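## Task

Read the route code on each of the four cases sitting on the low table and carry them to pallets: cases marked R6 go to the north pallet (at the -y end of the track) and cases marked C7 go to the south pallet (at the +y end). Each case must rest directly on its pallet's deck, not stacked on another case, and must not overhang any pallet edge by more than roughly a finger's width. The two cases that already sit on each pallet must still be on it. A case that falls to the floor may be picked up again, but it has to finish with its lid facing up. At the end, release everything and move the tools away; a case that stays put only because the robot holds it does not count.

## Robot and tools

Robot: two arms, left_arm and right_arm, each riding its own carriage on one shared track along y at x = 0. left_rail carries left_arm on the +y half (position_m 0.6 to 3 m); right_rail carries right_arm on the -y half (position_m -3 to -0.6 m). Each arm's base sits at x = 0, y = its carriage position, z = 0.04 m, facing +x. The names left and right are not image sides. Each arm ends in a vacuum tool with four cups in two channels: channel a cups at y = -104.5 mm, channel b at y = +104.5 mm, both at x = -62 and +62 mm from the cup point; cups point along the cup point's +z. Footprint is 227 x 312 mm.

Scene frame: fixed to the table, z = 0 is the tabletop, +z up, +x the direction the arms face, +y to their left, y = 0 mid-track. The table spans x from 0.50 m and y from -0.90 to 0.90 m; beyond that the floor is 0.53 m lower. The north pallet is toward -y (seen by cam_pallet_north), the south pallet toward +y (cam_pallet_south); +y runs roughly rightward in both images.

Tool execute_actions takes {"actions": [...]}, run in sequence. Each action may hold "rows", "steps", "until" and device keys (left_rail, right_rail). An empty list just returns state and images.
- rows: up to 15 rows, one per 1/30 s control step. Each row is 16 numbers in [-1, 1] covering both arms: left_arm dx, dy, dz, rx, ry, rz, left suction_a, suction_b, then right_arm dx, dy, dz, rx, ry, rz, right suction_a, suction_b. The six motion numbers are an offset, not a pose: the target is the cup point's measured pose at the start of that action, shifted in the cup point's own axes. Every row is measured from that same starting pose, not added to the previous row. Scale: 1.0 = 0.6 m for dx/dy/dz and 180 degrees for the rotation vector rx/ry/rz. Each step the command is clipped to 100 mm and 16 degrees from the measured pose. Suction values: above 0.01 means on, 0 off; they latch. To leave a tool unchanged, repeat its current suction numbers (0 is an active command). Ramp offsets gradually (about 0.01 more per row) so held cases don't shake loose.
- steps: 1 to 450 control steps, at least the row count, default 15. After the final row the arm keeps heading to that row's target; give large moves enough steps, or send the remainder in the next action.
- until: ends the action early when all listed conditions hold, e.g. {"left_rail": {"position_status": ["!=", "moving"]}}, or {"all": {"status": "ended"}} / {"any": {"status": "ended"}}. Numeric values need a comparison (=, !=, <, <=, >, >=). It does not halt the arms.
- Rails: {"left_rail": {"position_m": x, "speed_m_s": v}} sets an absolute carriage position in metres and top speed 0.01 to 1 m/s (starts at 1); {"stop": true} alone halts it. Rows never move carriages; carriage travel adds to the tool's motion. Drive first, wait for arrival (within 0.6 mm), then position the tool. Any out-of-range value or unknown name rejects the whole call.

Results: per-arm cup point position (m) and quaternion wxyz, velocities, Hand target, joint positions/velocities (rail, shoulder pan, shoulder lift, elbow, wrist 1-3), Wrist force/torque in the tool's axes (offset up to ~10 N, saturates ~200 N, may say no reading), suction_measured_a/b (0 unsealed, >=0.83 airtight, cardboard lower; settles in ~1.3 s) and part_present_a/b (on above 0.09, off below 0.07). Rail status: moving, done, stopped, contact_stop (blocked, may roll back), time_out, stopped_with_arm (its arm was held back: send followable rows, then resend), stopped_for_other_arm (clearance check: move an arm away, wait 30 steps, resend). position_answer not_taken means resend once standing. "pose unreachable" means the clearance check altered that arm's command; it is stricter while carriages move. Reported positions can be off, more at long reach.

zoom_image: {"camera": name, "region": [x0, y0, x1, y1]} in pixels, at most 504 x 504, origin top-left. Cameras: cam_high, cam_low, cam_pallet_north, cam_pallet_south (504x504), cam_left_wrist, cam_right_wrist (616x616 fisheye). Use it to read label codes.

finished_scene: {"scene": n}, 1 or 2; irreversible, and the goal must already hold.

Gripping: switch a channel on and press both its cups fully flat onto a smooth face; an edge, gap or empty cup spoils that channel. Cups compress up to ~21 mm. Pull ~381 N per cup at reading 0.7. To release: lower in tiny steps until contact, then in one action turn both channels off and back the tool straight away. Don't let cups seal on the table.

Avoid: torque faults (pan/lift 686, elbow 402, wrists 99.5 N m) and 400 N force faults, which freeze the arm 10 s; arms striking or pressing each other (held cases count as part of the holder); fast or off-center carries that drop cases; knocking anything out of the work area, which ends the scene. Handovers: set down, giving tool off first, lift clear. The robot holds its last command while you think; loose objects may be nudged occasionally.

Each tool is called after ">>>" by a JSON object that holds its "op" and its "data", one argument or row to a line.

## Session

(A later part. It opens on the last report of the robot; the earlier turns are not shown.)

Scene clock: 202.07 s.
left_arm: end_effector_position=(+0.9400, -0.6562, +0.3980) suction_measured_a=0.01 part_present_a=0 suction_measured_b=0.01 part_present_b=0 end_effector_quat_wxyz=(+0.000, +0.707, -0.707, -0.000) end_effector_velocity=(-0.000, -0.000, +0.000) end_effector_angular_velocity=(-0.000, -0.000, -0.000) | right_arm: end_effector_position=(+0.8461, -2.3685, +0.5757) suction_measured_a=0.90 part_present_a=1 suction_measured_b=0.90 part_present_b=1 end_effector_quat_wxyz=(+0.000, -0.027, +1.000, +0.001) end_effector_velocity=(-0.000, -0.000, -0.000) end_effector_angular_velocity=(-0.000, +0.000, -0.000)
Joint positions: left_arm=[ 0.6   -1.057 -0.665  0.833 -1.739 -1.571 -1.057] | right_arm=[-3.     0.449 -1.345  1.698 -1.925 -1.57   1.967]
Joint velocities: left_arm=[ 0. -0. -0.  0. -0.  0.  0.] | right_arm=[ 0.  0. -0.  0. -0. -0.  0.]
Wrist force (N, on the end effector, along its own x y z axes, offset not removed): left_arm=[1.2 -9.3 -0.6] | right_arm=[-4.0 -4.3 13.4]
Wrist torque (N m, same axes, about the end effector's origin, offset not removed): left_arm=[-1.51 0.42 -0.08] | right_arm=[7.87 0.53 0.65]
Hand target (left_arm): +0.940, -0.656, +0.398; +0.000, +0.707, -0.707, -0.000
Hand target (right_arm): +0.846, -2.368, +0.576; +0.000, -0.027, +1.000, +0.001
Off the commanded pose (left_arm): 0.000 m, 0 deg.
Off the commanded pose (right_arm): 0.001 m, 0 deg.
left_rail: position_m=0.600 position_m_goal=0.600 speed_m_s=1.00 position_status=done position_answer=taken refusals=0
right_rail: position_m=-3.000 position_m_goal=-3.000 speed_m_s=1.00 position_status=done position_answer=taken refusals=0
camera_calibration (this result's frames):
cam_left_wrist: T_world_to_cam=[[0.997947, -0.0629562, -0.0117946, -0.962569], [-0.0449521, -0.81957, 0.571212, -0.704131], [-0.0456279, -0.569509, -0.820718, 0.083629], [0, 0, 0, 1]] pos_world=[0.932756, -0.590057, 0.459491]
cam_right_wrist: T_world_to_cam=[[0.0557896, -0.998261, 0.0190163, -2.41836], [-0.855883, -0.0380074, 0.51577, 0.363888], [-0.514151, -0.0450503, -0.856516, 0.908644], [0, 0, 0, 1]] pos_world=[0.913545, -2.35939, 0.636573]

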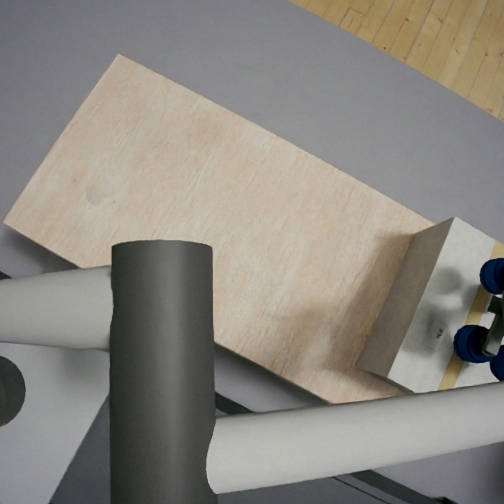

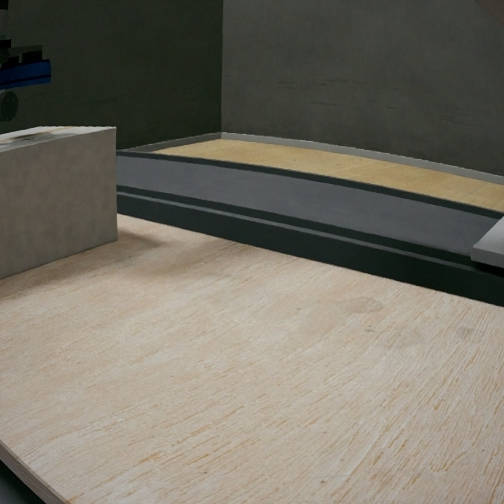

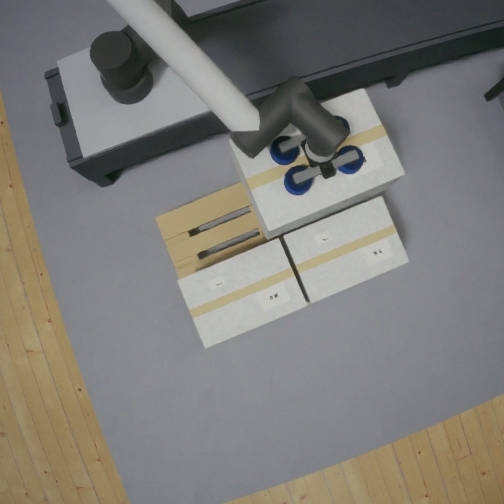

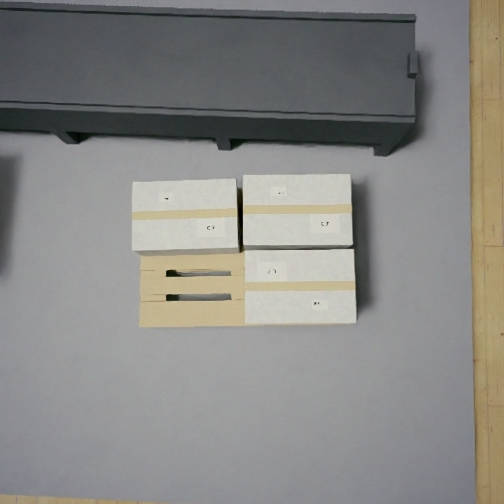

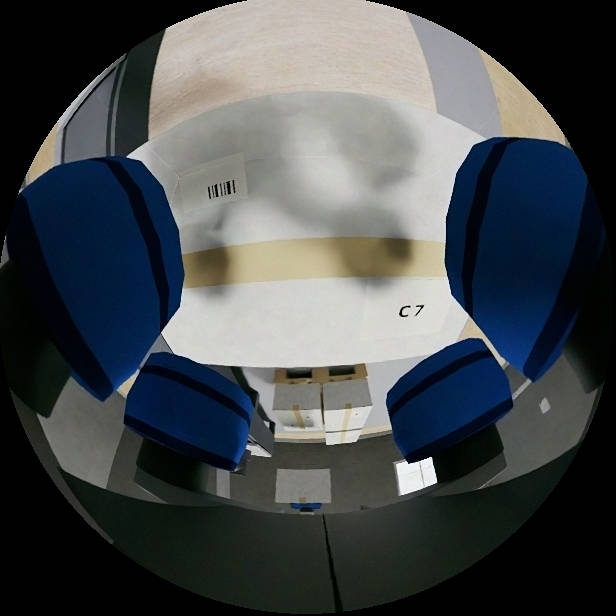

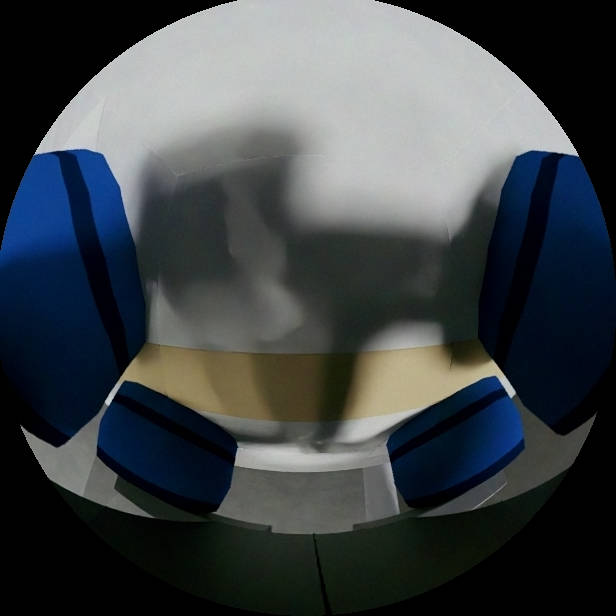

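>>> {"op": "execute_actions", "data": {
  "actions": [
    {"rows":[[0.002,0,0.01,0,0,0,0,0,0,-0.008,0.006,0,0,0,1,1],[0.005,0,0.025,0,0,0,0,0,0.002,-0.02,0.015,0,0,0,1,1],[0.008,0.002,0.047,0,0,0,0,0,0.004,-0.04,0.03,0,0,0,1,1],[0.011,0.004,0.074,0,0,0,0,0,0.007,-0.065,0.048,0,0,0,1,1],[0.013,0.004,0.104,0,0,0,0,0,0.01,-0.095,0.07,0,0,0,1,1],[0.013,0.004,0.133,0,0,0,0,0,0.014,-0.125,0.092,0,0,0,1,1],[0.013,0.004,0.159,0,0,0,0,0,0.018,-0.155,0.114,0,0,0,1,1],[0.013,0.004,0.18,0,0,0,0,0,0.022,-0.185,0.136,0,0,0,1,1],[0.013,0.004,0.196,0,0,0,0,0,0.026,-0.215,0.158,0,0,0,1,1],[0.013,0.004,0.208,0,0,0,0,0,0.029,-0.24,0.176,0,0,0,1,1],[0.013,0.004,0.218,0,0,0,0,0,0.031,-0.26,0.191,0,0,0,1,1],[0.013,0.004,0.225,0,0,0,0,0,0.033,-0.276,0.203,0,0,0,1,1],[0.013,0.004,0.231,0,0,0,0,0,0.035,-0.288,0.212,0,0,0,1,1],[0.013,0.004,0.235,0,0,0,0,0,0.036,-0.296,0.217,0,0,0,1,1],[0.013,0.004,0.235,0,0,0,1,1,0.036,-0.3,0.22,0,0,0,1,1]],"steps":19}
  ]
}}

Scene clock: 214.93 s.
left_arm: end_effector_position=(+0.9372, -0.6635, +0.2598) suction_measured_a=0.49 part_present_a=1 suction_measured_b=0.46 part_present_b=1 end_effector_quat_wxyz=(+0.000, +0.707, -0.707, -0.001) end_effector_velocity=(-0.005, -0.010, -0.010) end_effector_angular_velocity=(-0.019, -0.004, -0.001) | right_arm: end_effector_position=(+0.8337, -2.5417, +0.4488) suction_measured_a=0.90 part_present_a=1 suction_measured_b=0.90 part_present_b=1 end_effector_quat_wxyz=(-0.001, -0.026, +1.000, -0.000) end_effector_velocity=(+0.002, -0.084, -0.055) end_effector_angular_velocity=(+0.020, -0.024, +0.008)
Joint positions: left_arm=[ 0.6   -1.06  -0.609  0.918 -1.878 -1.572 -1.061] | right_arm=[-3.     0.29  -1.391  1.951 -2.129 -1.571  1.809]
Joint velocities: left_arm=[ 0.    -0.005  0.006  0.007 -0.031 -0.005 -0.004] | right_arm=[ 0.    -0.092 -0.012  0.111 -0.128  0.012 -0.099]
Wrist force (N, on the end effector, along its own x y z axes, offset not removed): left_arm=[-7.4 21.4 -20.1] | right_arm=[0.6 -19.8 25.0]
Wrist torque (N m, same axes, about the end effector's origin, offset not removed): left_arm=[-15.64 -0.56 -0.58] | right_arm=[9.35 0.20 0.59]
Hand target (left_arm): +0.938, -0.664, +0.257; +0.000, +0.707, -0.707, -0.000
Hand target (right_arm): +0.834, -2.549, +0.444; +0.000, -0.027, +1.000, +0.000
Off the commanded pose (left_arm): 0.003 m, 0 deg.
Off the commanded pose (right_arm): 0.009 m, 0 deg.
left_rail: position_m=0.600 position_m_goal=0.600 speed_m_s=1.00 position_status=done position_answer=taken refusals=0
right_rail: position_m=-3.000 position_m_goal=-3.000 speed_m_s=1.00 position_status=done position_answer=taken refusals=0
camera_calibration (this result's frames):
cam_left_wrist: T_world_to_cam=[[0.997938, -0.0629108, -0.0126981, -0.961554], [-0.0444284, -0.819951, 0.570708, -0.63189], [-0.0463155, -0.568967, -0.821055, -0.0330219], [0, 0, 0, 1]] pos_world=[0.929969, -0.597399, 0.321302]
cam_right_wrist: T_world_to_cam=[[0.0547405, -0.998281, 0.0209469, -2.58821], [-0.854756, -0.0360058, 0.517779, 0.41542], [-0.516135, -0.046248, -0.855258, 0.783826], [0, 0, 0, 1]] pos_world=[0.901323, -2.53256, 0.509493]

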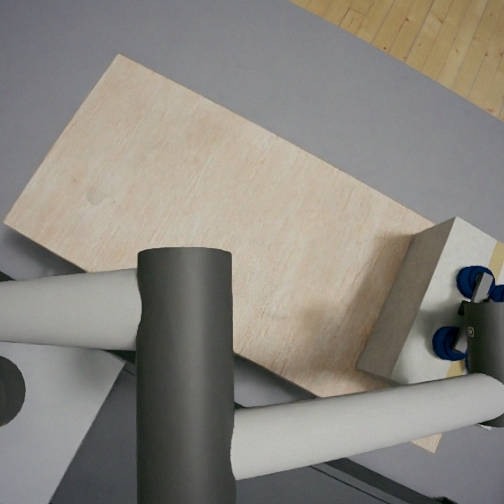

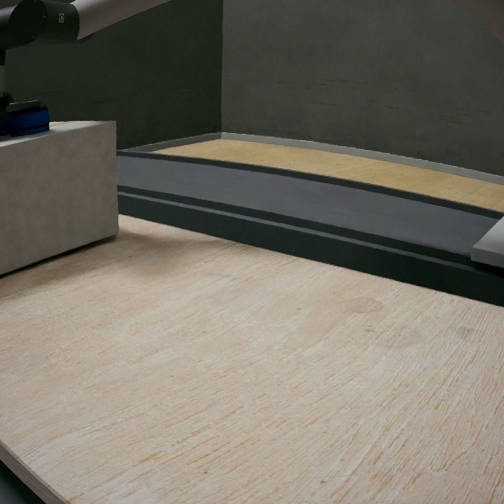

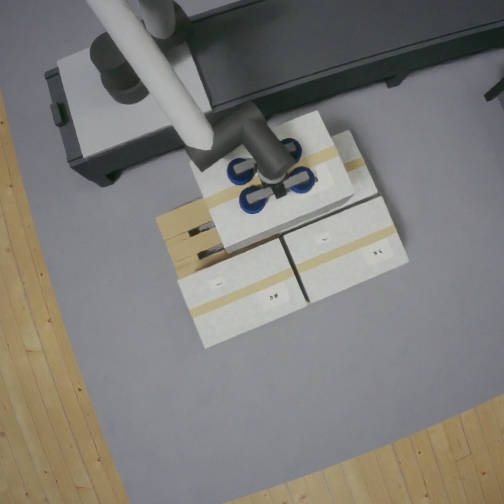

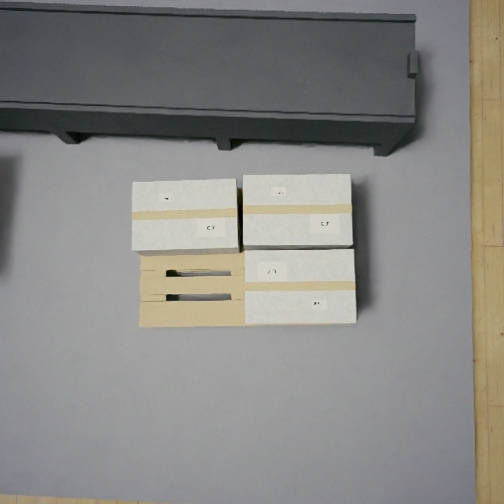

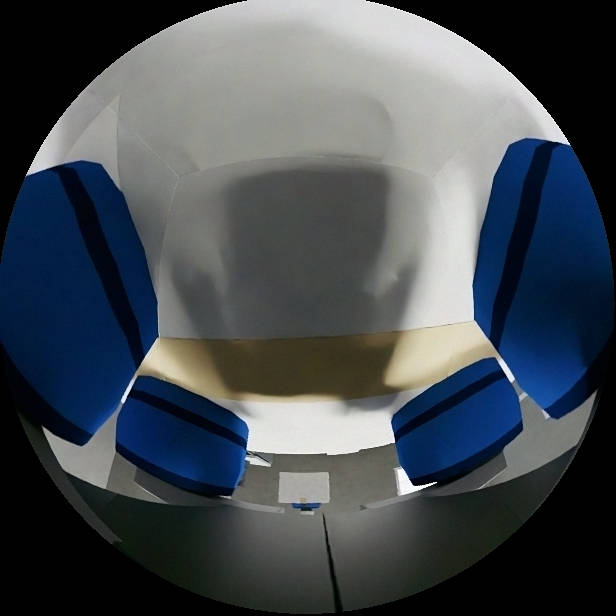

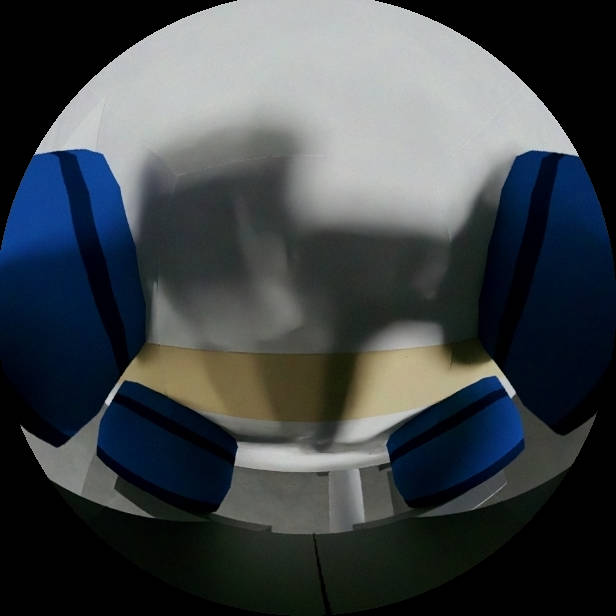

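>>> {"op": "execute_actions", "data": {
  "actions": [
    {"steps":1},
    {"rows":[[0,0,-0.006,0,0,0,1,1,0,0,0,0,0,0,1,1],[0,0,-0.016,0,0,0,1,1,0,0,0,0,0,0,1,1],[0,0,-0.03,0,0,0,1,1,0,0,0,0,0,0,1,1],[0,0,-0.045,0,0,0,1,1,0,0,0,0,0,0,1,1],[0,0,-0.06,0,0,0,1,1,0,0,0,0,0,0,1,1]],"steps":5}
  ]
}}

Scene clock: 218.53 s.
left_arm: end_effector_position=(+0.9374, -0.6637, +0.2681) suction_measured_a=0.90 part_present_a=1 suction_measured_b=0.90 part_present_b=1 end_effector_quat_wxyz=(+0.000, +0.707, -0.707, -0.000) end_effector_velocity=(+0.001, -0.002, +0.175) end_effector_angular_velocity=(-0.008, -0.004, +0.000) | right_arm: end_effector_position=(+0.8339, -2.5495, +0.4438) suction_measured_a=0.90 part_present_a=1 suction_measured_b=0.90 part_present_b=1 end_effector_quat_wxyz=(+0.000, -0.027, +1.000, +0.000) end_effector_velocity=(+0.000, -0.000, -0.000) end_effector_angular_velocity=(-0.000, +0.000, -0.000)
Joint positions: left_arm=[ 0.6   -1.06  -0.612  0.913 -1.87  -1.572 -1.061] | right_arm=[-3.     0.282 -1.392  1.961 -2.14  -1.57   1.799]
Joint velocities: left_arm=[ 0.     0.    -0.075 -0.098  0.164 -0.     0.   ] | right_arm=[ 0. -0.  0.  0. -0. -0.  0.]
Wrist force (N, on the end effector, along its own x y z axes, offset not removed): left_arm=[-2.0 -6.2 31.5] | right_arm=[-1.8 -6.7 13.4]
Wrist torque (N m, same axes, about the end effector's origin, offset not removed): left_arm=[-8.20 -0.19 -0.24] | right_arm=[7.79 0.10 0.62]
Hand target (left_arm): +0.937, -0.664, +0.293; +0.000, +0.707, -0.707, +0.000
Hand target (right_arm): +0.834, -2.549, +0.444; +0.000, -0.027, +1.000, +0.000
Off the commanded pose (left_arm): 0.025 m, 0 deg.
Off the commanded pose (right_arm): 0.000 m, 0 deg.
left_rail: position_m=0.600 position_m_goal=0.600 speed_m_s=1.00 position_status=done position_answer=taken refusals=0
right_rail: position_m=-3.000 position_m_goal=-3.000 speed_m_s=1.00 position_status=done position_answer=taken refusals=0
camera_calibration (this result's frames):
cam_left_wrist: T_world_to_cam=[[0.997943, -0.0629505, -0.0120858, -0.961926], [-0.0448018, -0.819832, 0.570849, -0.636436], [-0.0458435, -0.569133, -0.820966, -0.026914], [0, 0, 0, 1]] pos_world=[0.930201, -0.597642, 0.329587]
cam_right_wrist: T_world_to_cam=[[0.0556941, -0.998259, 0.0193997, -2.59594], [-0.855897, -0.0377283, 0.515768, 0.415355], [-0.514139, -0.0453294, -0.856508, 0.780564], [0, 0, 0, 1]] pos_world=[0.901398, -2.54037, 0.504693]

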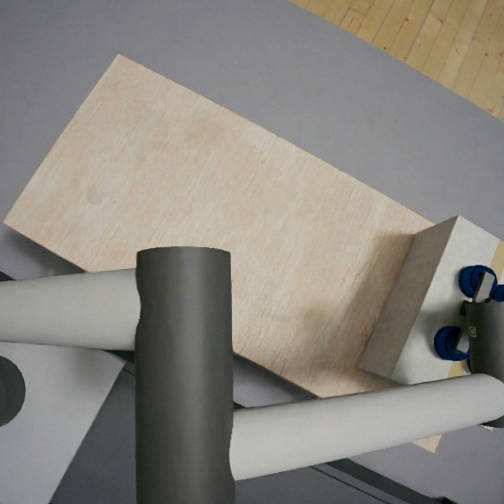

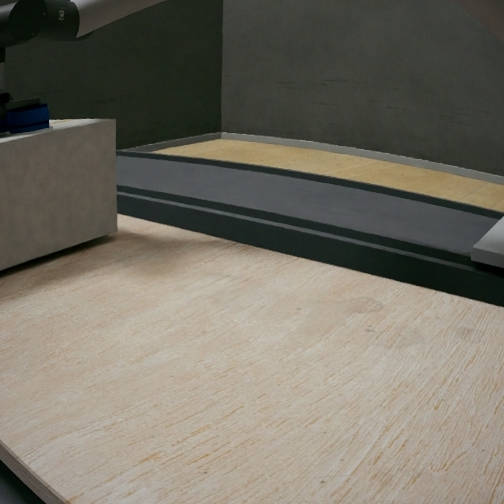

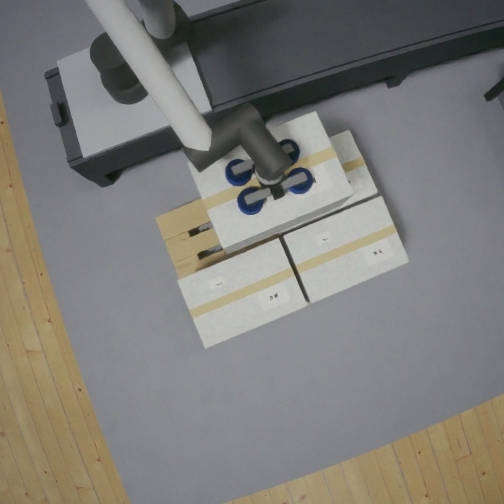

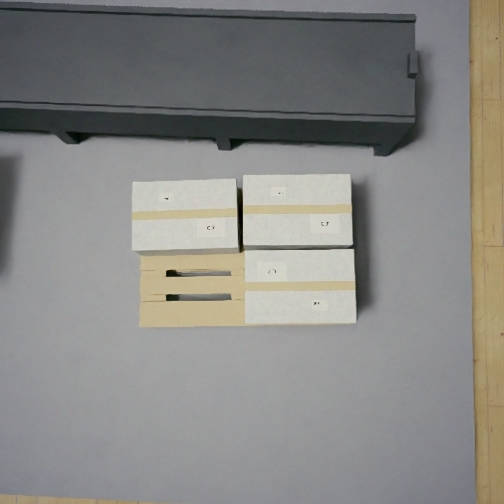

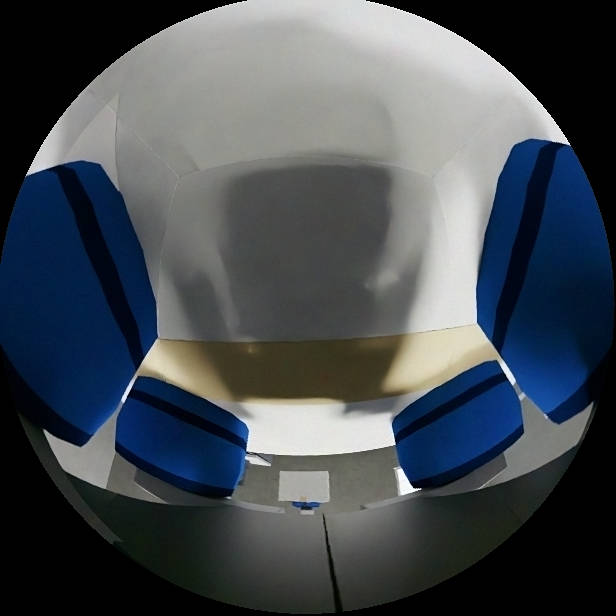

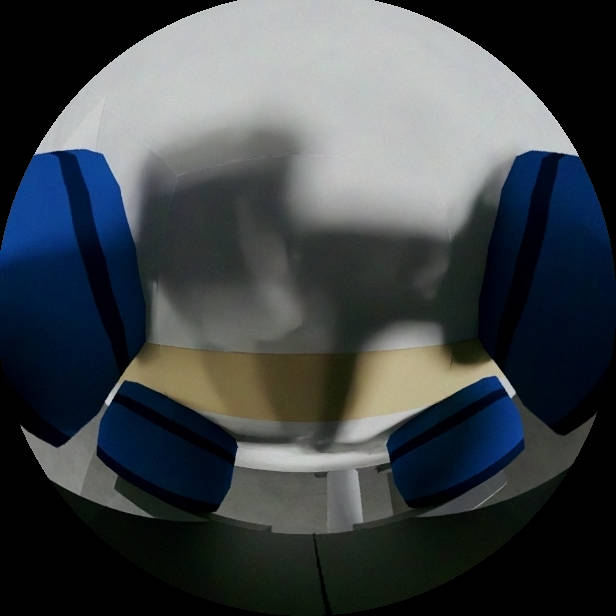

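>>> {"op": "execute_actions", "data": {
  "actions": [
    {"left_rail":{"position_m":3.0},"steps":1}
  ]
}}

Scene clock: 219.73 s.
left_arm: end_effector_position=(+0.9375, -0.6636, +0.2928) suction_measured_a=0.90 part_present_a=1 suction_measured_b=0.90 part_present_b=1 end_effector_quat_wxyz=(+0.000, +0.707, -0.707, +0.000) end_effector_velocity=(+0.001, +0.012, +0.003) end_effector_angular_velocity=(-0.002, -0.001, -0.000) | right_arm: end_effector_position=(+0.8339, -2.5494, +0.4438) suction_measured_a=0.90 part_present_a=1 suction_measured_b=0.90 part_present_b=1 end_effector_quat_wxyz=(+0.000, -0.027, +1.000, +0.000) end_effector_velocity=(-0.000, +0.000, -0.000) end_effector_angular_velocity=(-0.000, +0.000, +0.000)
Joint positions: left_arm=[ 0.6   -1.06  -0.623  0.899 -1.847 -1.571 -1.061] | right_arm=[-3.     0.282 -1.392  1.961 -2.14  -1.57   1.799]
Joint velocities: left_arm=[ 0.013  0.    -0.    -0.004  0.001 -0.     0.   ] | right_arm=[ 0.  0. -0.  0.  0.  0.  0.]
Wrist force (N, on the end effector, along its own x y z axes, offset not removed): left_arm=[-0.3 -6.7 5.7] | right_arm=[0.2 -4.5 15.2]
Wrist torque (N m, same axes, about the end effector's origin, offset not removed): left_arm=[-6.97 0.35 -0.08] | right_arm=[7.78 -0.02 0.57]
Hand target (left_arm): +0.938, -0.662, +0.293; +0.000, +0.707, -0.707, -0.000
Hand target (right_arm): +0.834, -2.549, +0.444; +0.000, -0.027, +1.000, +0.000
Off the commanded pose (left_arm): 0.000 m, 0 deg.
Off the commanded pose (right_arm): 0.000 m, 0 deg.
left_rail: position_m=0.600 position_m_goal=3.000 speed_m_s=1.00 position_status=moving position_answer=taken refusals=0
right_rail: position_m=-3.000 position_m_goal=-3.000 speed_m_s=1.00 position_status=done position_answer=taken refusals=0
camera_calibration (this result's frames):
cam_left_wrist: T_world_to_cam=[[0.997949, -0.0629626, -0.0115191, -0.961855], [-0.0450975, -0.819349, 0.571518, -0.650108], [-0.0454224, -0.569827, -0.820509, -0.00751211], [0, 0, 0, 1]] pos_world=[0.930223, -0.597507, 0.354305]
cam_right_wrist: T_world_to_cam=[[0.0556661, -0.998261, 0.0194183, -2.59591], [-0.855857, -0.0376912, 0.515837, 0.415365], [-0.514208, -0.045334, -0.856467, 0.780563], [0, 0, 0, 1]] pos_world=[0.901369, -2.54036, 0.504674]

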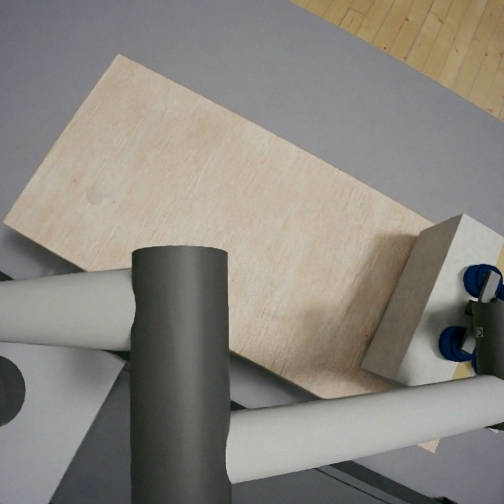

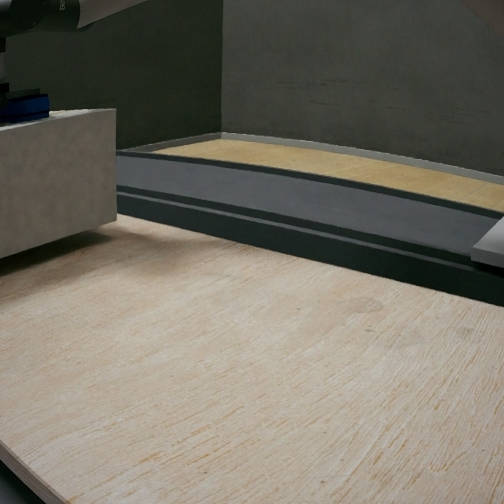

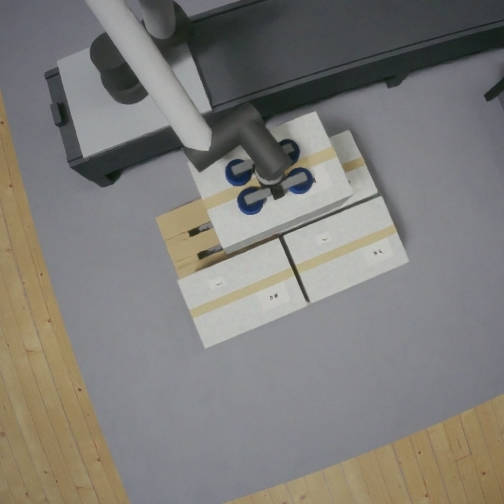

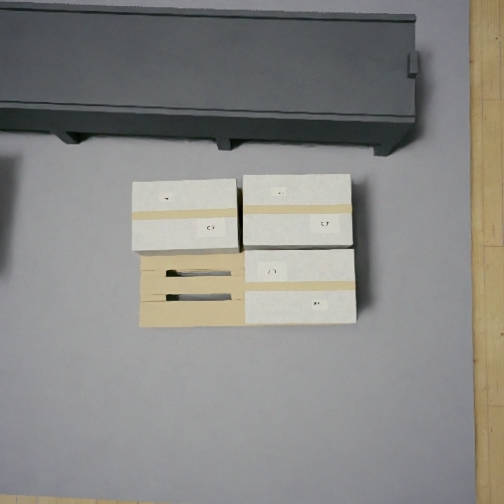

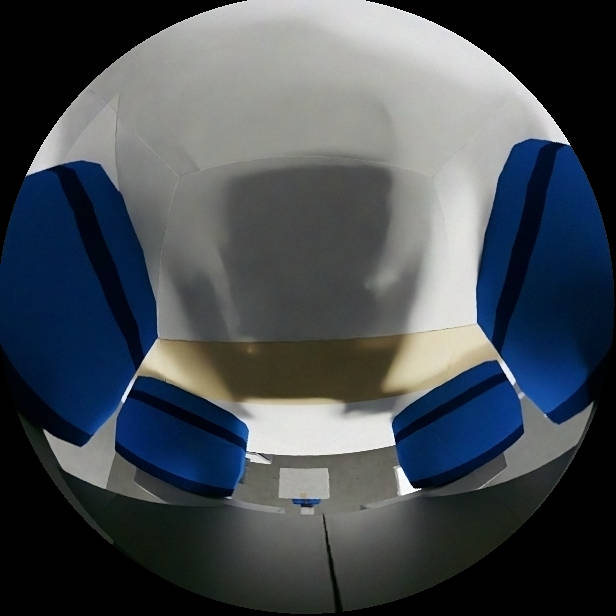

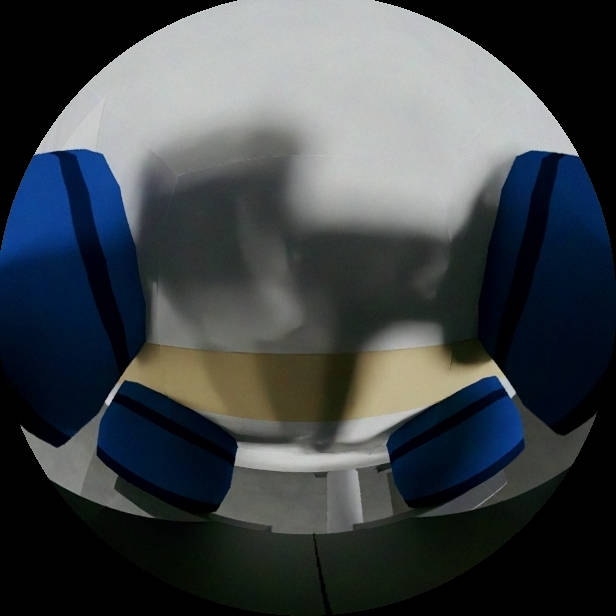

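>>> {"op": "execute_actions", "data": {
  "actions": [
    {"steps":90,"until":{"all":{"status":"ended"}}},
    {"rows":[[-0.01,-0.005,0,0,0,0.008,1,1,0,-0.006,0.004,0,0,0,1,1],[-0.025,-0.012,0.003,0,0,0.02,1,1,0.002,-0.016,0.011,0,0,0,1,1],[-0.045,-0.021,0.006,0,0,0.036,1,1,0.004,-0.03,0.021,0,0,0,1,1],[-0.07,-0.033,0.01,0,0,0.056,1,1,0.006,-0.048,0.034,0,0,0,1,1],[-0.1,-0.047,0.015,0,0,0.08,1,1,0.008,-0.07,0.05,0,0,0,1,1],[-0.135,-0.063,0.02,0,0,0.105,1,1,0.011,-0.095,0.068,0,0,0,1,1],[-0.94,-0.4375,0.147,0,0,0.483,1,1,0.015,-0.122,0.088,0,0,0,1,1],[-0.94,-0.4375,0.147,0,0,0.483,1,1,0.061,-0.507,0.398,0,0,0,1,1]],"steps":43}
  ]
}}

Scene clock: 227.60 s.
left_arm: end_effector_position=(+1.1993, +2.2990, +0.2054) suction_measured_a=0.90 part_present_a=1 suction_measured_b=0.90 part_present_b=1 end_effector_quat_wxyz=(+0.000, -0.031, +1.000, +0.001) end_effector_velocity=(+0.007, +0.013, -0.002) end_effector_angular_velocity=(-0.018, +0.004, -0.084) | right_arm: end_effector_position=(+0.8133, -2.8556, +0.2051) suction_measured_a=0.90 part_present_a=1 suction_measured_b=0.90 part_present_b=1 end_effector_quat_wxyz=(+0.000, -0.027, +1.000, +0.000) end_effector_velocity=(-0.000, -0.000, -0.001) end_effector_angular_velocity=(+0.000, +0.000, -0.000)
Joint positions: left_arm=[ 3.    -0.674 -0.794  1.37  -2.146 -1.569  0.835] | right_arm=[-3.    -0.07  -1.285  2.277 -2.564 -1.571  1.448]
Joint velocities: left_arm=[ 0.     0.014 -0.     0.006 -0.013 -0.017  0.098] | right_arm=[ 0.    -0.001  0.001  0.    -0.001  0.    -0.   ]
Wrist force (N, on the end effector, along its own x y z axes, offset not removed): left_arm=[-2.2 -3.3 12.3] | right_arm=[0.8 -5.0 15.7]
Wrist torque (N m, same axes, about the end effector's origin, offset not removed): left_arm=[-6.87 0.35 0.49] | right_arm=[7.84 -0.17 0.60]
Hand target (left_arm): +1.200, +2.300, +0.205; -0.000, -0.027, +1.000, +0.000
Hand target (right_arm): +0.813, -2.856, +0.205; +0.000, -0.027, +1.000, +0.000
Off the commanded pose (left_arm): 0.002 m, 0 deg.
Off the commanded pose (right_arm): 0.001 m, 0 deg.
left_rail: position_m=3.000 position_m_goal=3.000 speed_m_s=1.00 position_status=done position_answer=taken refusals=0
right_rail: position_m=-3.000 position_m_goal=-3.000 speed_m_s=1.00 position_status=done position_answer=taken refusals=0
camera_calibration (this result's frames):
cam_left_wrist: T_world_to_cam=[[-0.00196604, -0.999918, -0.0126747, 2.31593], [-0.821022, -0.00562188, 0.570869, 0.899051], [-0.570894, 0.0115285, -0.820943, 0.914597], [0, 0, 0, 1]] pos_world=[1.26483, 2.31025, 0.266945]
cam_right_wrist: T_world_to_cam=[[0.0556949, -0.99825, 0.0198904, -2.89581], [-0.856037, -0.0374879, 0.515553, 0.510083], [-0.513905, -0.0457406, -0.856627, 0.550262], [0, 0, 0, 1]] pos_world=[0.880715, -2.84646, 0.265993]

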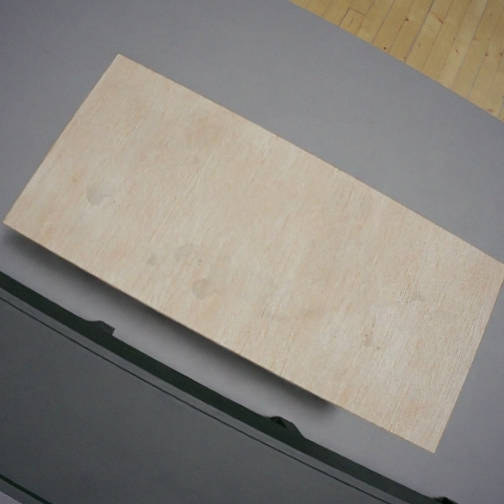

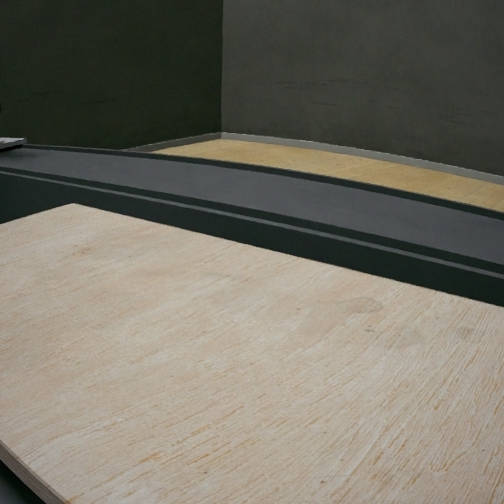

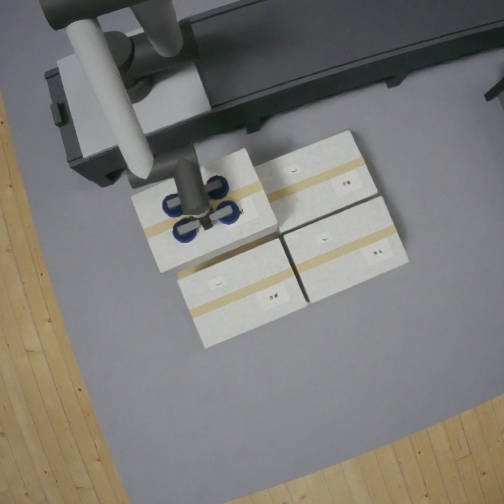

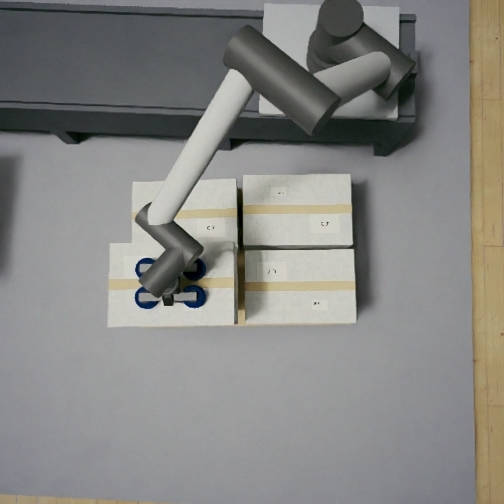

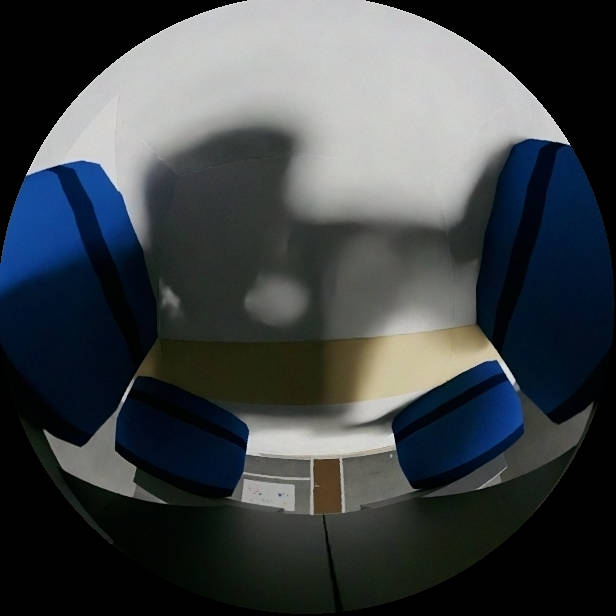

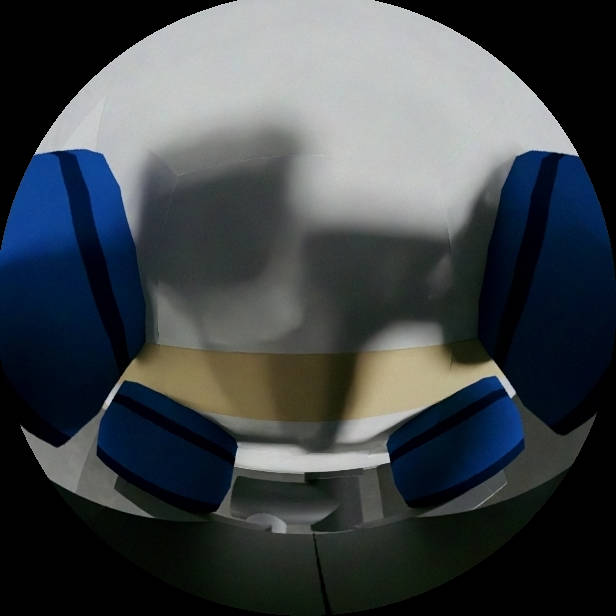

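>>> {"op": "zoom_image", "data": {
  "camera": "cam_pallet_north",
  "region": [120, 130, 320, 330]
}}

>>> {"op": "zoom_image", "data": {
  "camera": "cam_pallet_south",
  "region": [90, 160, 290, 360]
}}

Region (120, 130, 320, 330) of cam_pallet_north's 504x504 image, scaled by 2.520, with more detail than that image has.

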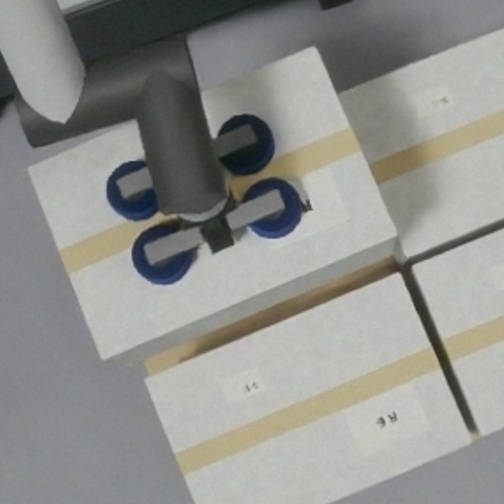

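Region (90, 160, 290, 360) of cam_pallet_south's 504x504 image, scaled by 2.520, with more detail than that image has.

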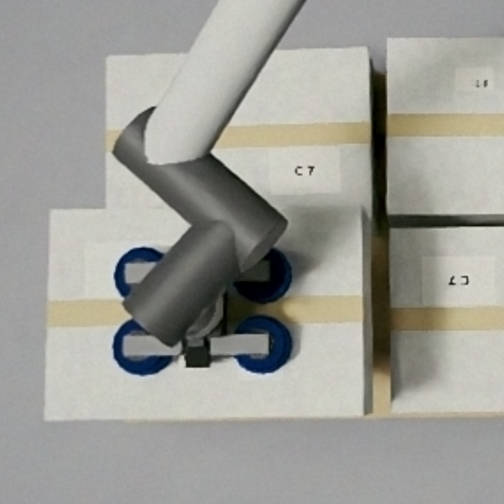

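>>> {"op": "execute_actions", "data": {
  "actions": [
    {"steps":1},
    {"rows":[[0,0,0.008,0,0,0,1,1,0,0,0.008,0,0,0,1,1],[0,0,0.02,0,0,0,1,1,0,0,0.02,0,0,0,1,1],[0,0,0.038,0,0,0,1,1,0,0,0.038,0,0,0,1,1],[0,0,0.06,0,0,0,1,1,0,0,0.06,0,0,0,1,1],[0,0,0.09,0,0,0,1,1,0,0,0.09,0,0,0,1,1],[0,0,0.125,0,0,0,1,1,0,0,0.125,0,0,0,1,1],[0,0,0.165,0,0,0,1,1,0,0,0.165,0,0,0,1,1],[0,0,0.549,0,0,0,1,1,-0.004,0,0.542,0,0,0,1,1]],"steps":26}
  ]
}}

>>> {"op": "zoom_image", "data": {
  "camera": "cam_pallet_north",
  "region": [120, 130, 320, 330]
}}

>>> {"op": "zoom_image", "data": {
  "camera": "cam_pallet_south",
  "region": [90, 160, 290, 360]
}}

Scene clock: 240.27 s.
left_arm: end_effector_position=(+1.1982, +2.3016, -0.1201) suction_measured_a=0.90 part_present_a=1 suction_measured_b=0.90 part_present_b=1 end_effector_quat_wxyz=(-0.000, -0.027, +1.000, +0.000) end_effector_velocity=(+0.017, -0.011, -0.044) end_effector_angular_velocity=(-0.006, -0.007, -0.001) | right_arm: end_effector_position=(+0.8122, -2.8559, -0.1132) suction_measured_a=0.90 part_present_a=1 suction_measured_b=0.90 part_present_b=1 end_effector_quat_wxyz=(-0.001, -0.027, +1.000, +0.000) end_effector_velocity=(+0.030, +0.002, -0.079) end_effector_angular_velocity=(-0.001, -0.028, -0.000)
Joint positions: left_arm=[ 3.    -0.673 -0.542  1.403 -2.431 -1.571  0.844] | right_arm=[-3.    -0.07  -0.813  2.317 -3.073 -1.571  1.447]
Joint velocities: left_arm=[ 0.     0.001  0.054 -0.042 -0.021  0.     0.002] | right_arm=[ 0.     0.005  0.134 -0.049 -0.112  0.001  0.005]
Wrist force (N, on the end effector, along its own x y z axes, offset not removed): left_arm=[-5.8 -5.6 20.1] | right_arm=[-3.6 -5.5 29.9]
Wrist torque (N m, same axes, about the end effector's origin, offset not removed): left_arm=[-7.18 0.43 -0.09] | right_arm=[8.51 -0.46 0.82]
Hand target (left_arm): +1.200, +2.301, -0.124; -0.000, -0.027, +1.000, +0.000
Hand target (right_arm): +0.815, -2.856, -0.120; +0.000, -0.027, +1.000, +0.000
Off the commanded pose (left_arm): 0.005 m, 0 deg.
Off the commanded pose (right_arm): 0.008 m, 0 deg.
left_rail: position_m=3.000 position_m_goal=3.000 speed_m_s=1.00 position_status=done position_answer=taken refusals=0
right_rail: position_m=-3.000 position_m_goal=-3.000 speed_m_s=1.00 position_status=done position_answer=taken refusals=0
camera_calibration (this result's frames):
cam_left_wrist: T_world_to_cam=[[-0.00941487, -0.999891, -0.0113333, 2.32338], [-0.820572, 0.00124825, 0.571541, 1.06774], [-0.571465, 0.0146808, -0.820495, 0.640157], [0, 0, 0, 1]] pos_world=[1.26386, 2.3124, -0.0586808]
cam_right_wrist: T_world_to_cam=[[0.0557422, -0.998248, 0.019846, -2.88975], [-0.854646, -0.037428, 0.51786, 0.672572], [-0.51621, -0.045828, -0.855235, 0.278802], [0, 0, 0, 1]] pos_world=[0.879812, -2.84673, -0.0525074]

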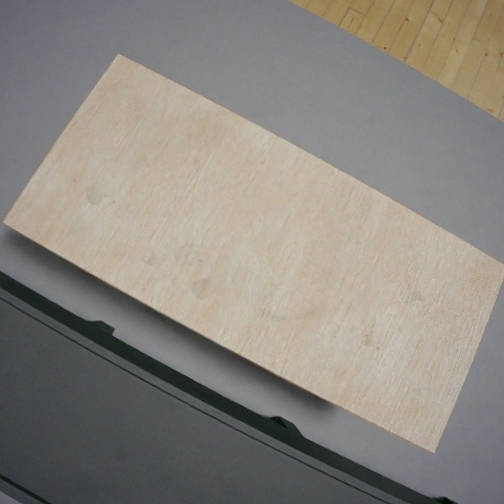

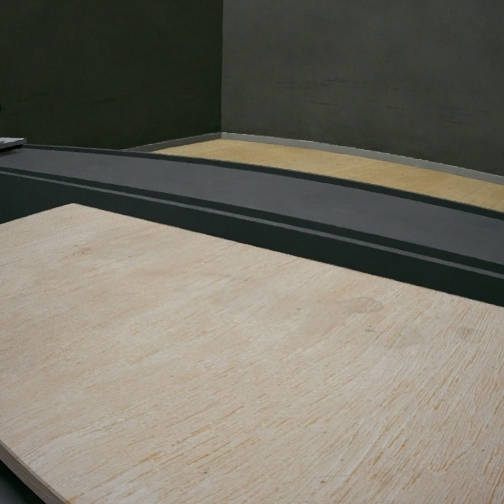

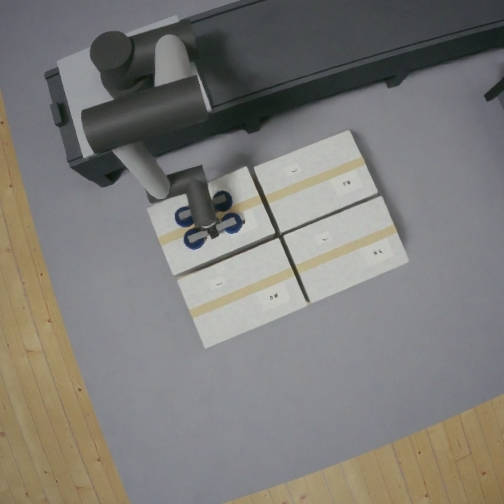

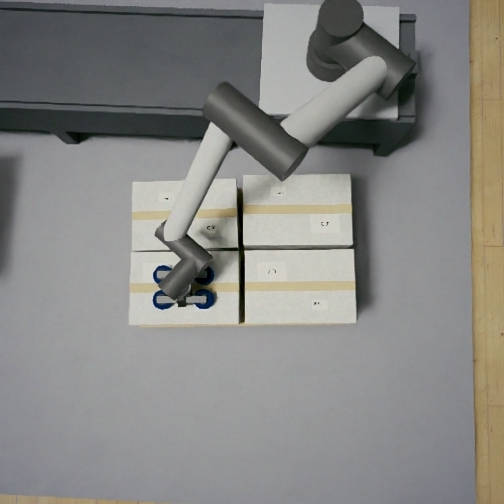

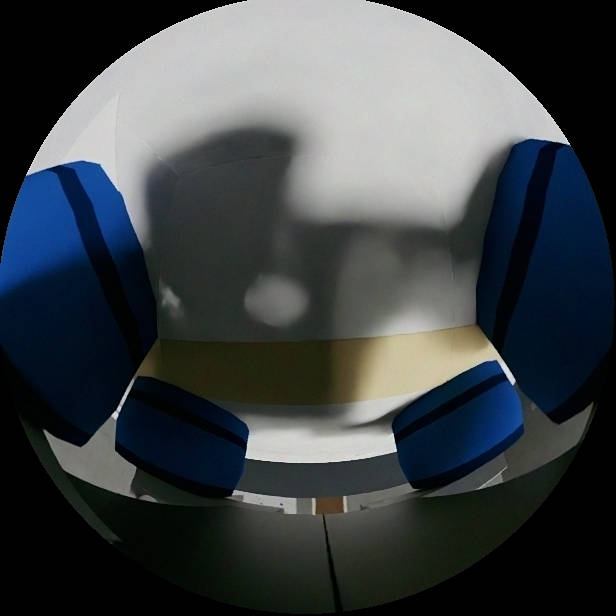

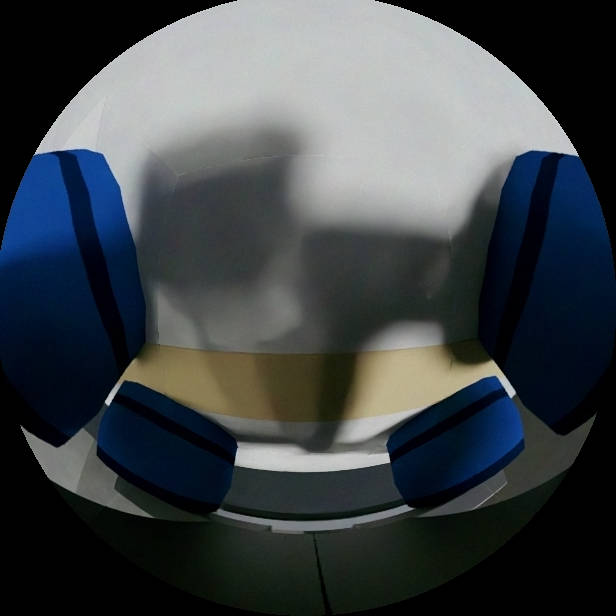

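Region (120, 130, 320, 330) of cam_pallet_north's 504x504 image, scaled by 2.520, with more detail than that image has.

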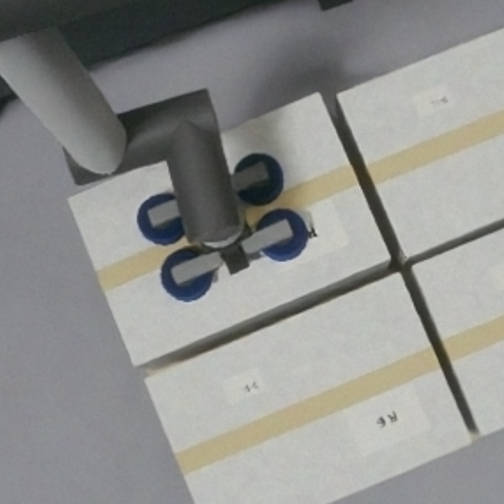

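Region (90, 160, 290, 360) of cam_pallet_south's 504x504 image, scaled by 2.520, with more detail than that image has.

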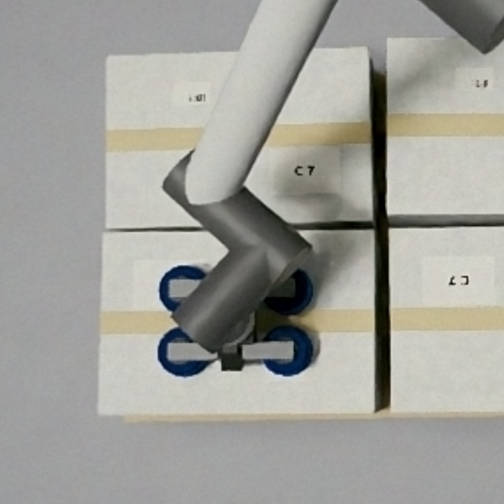

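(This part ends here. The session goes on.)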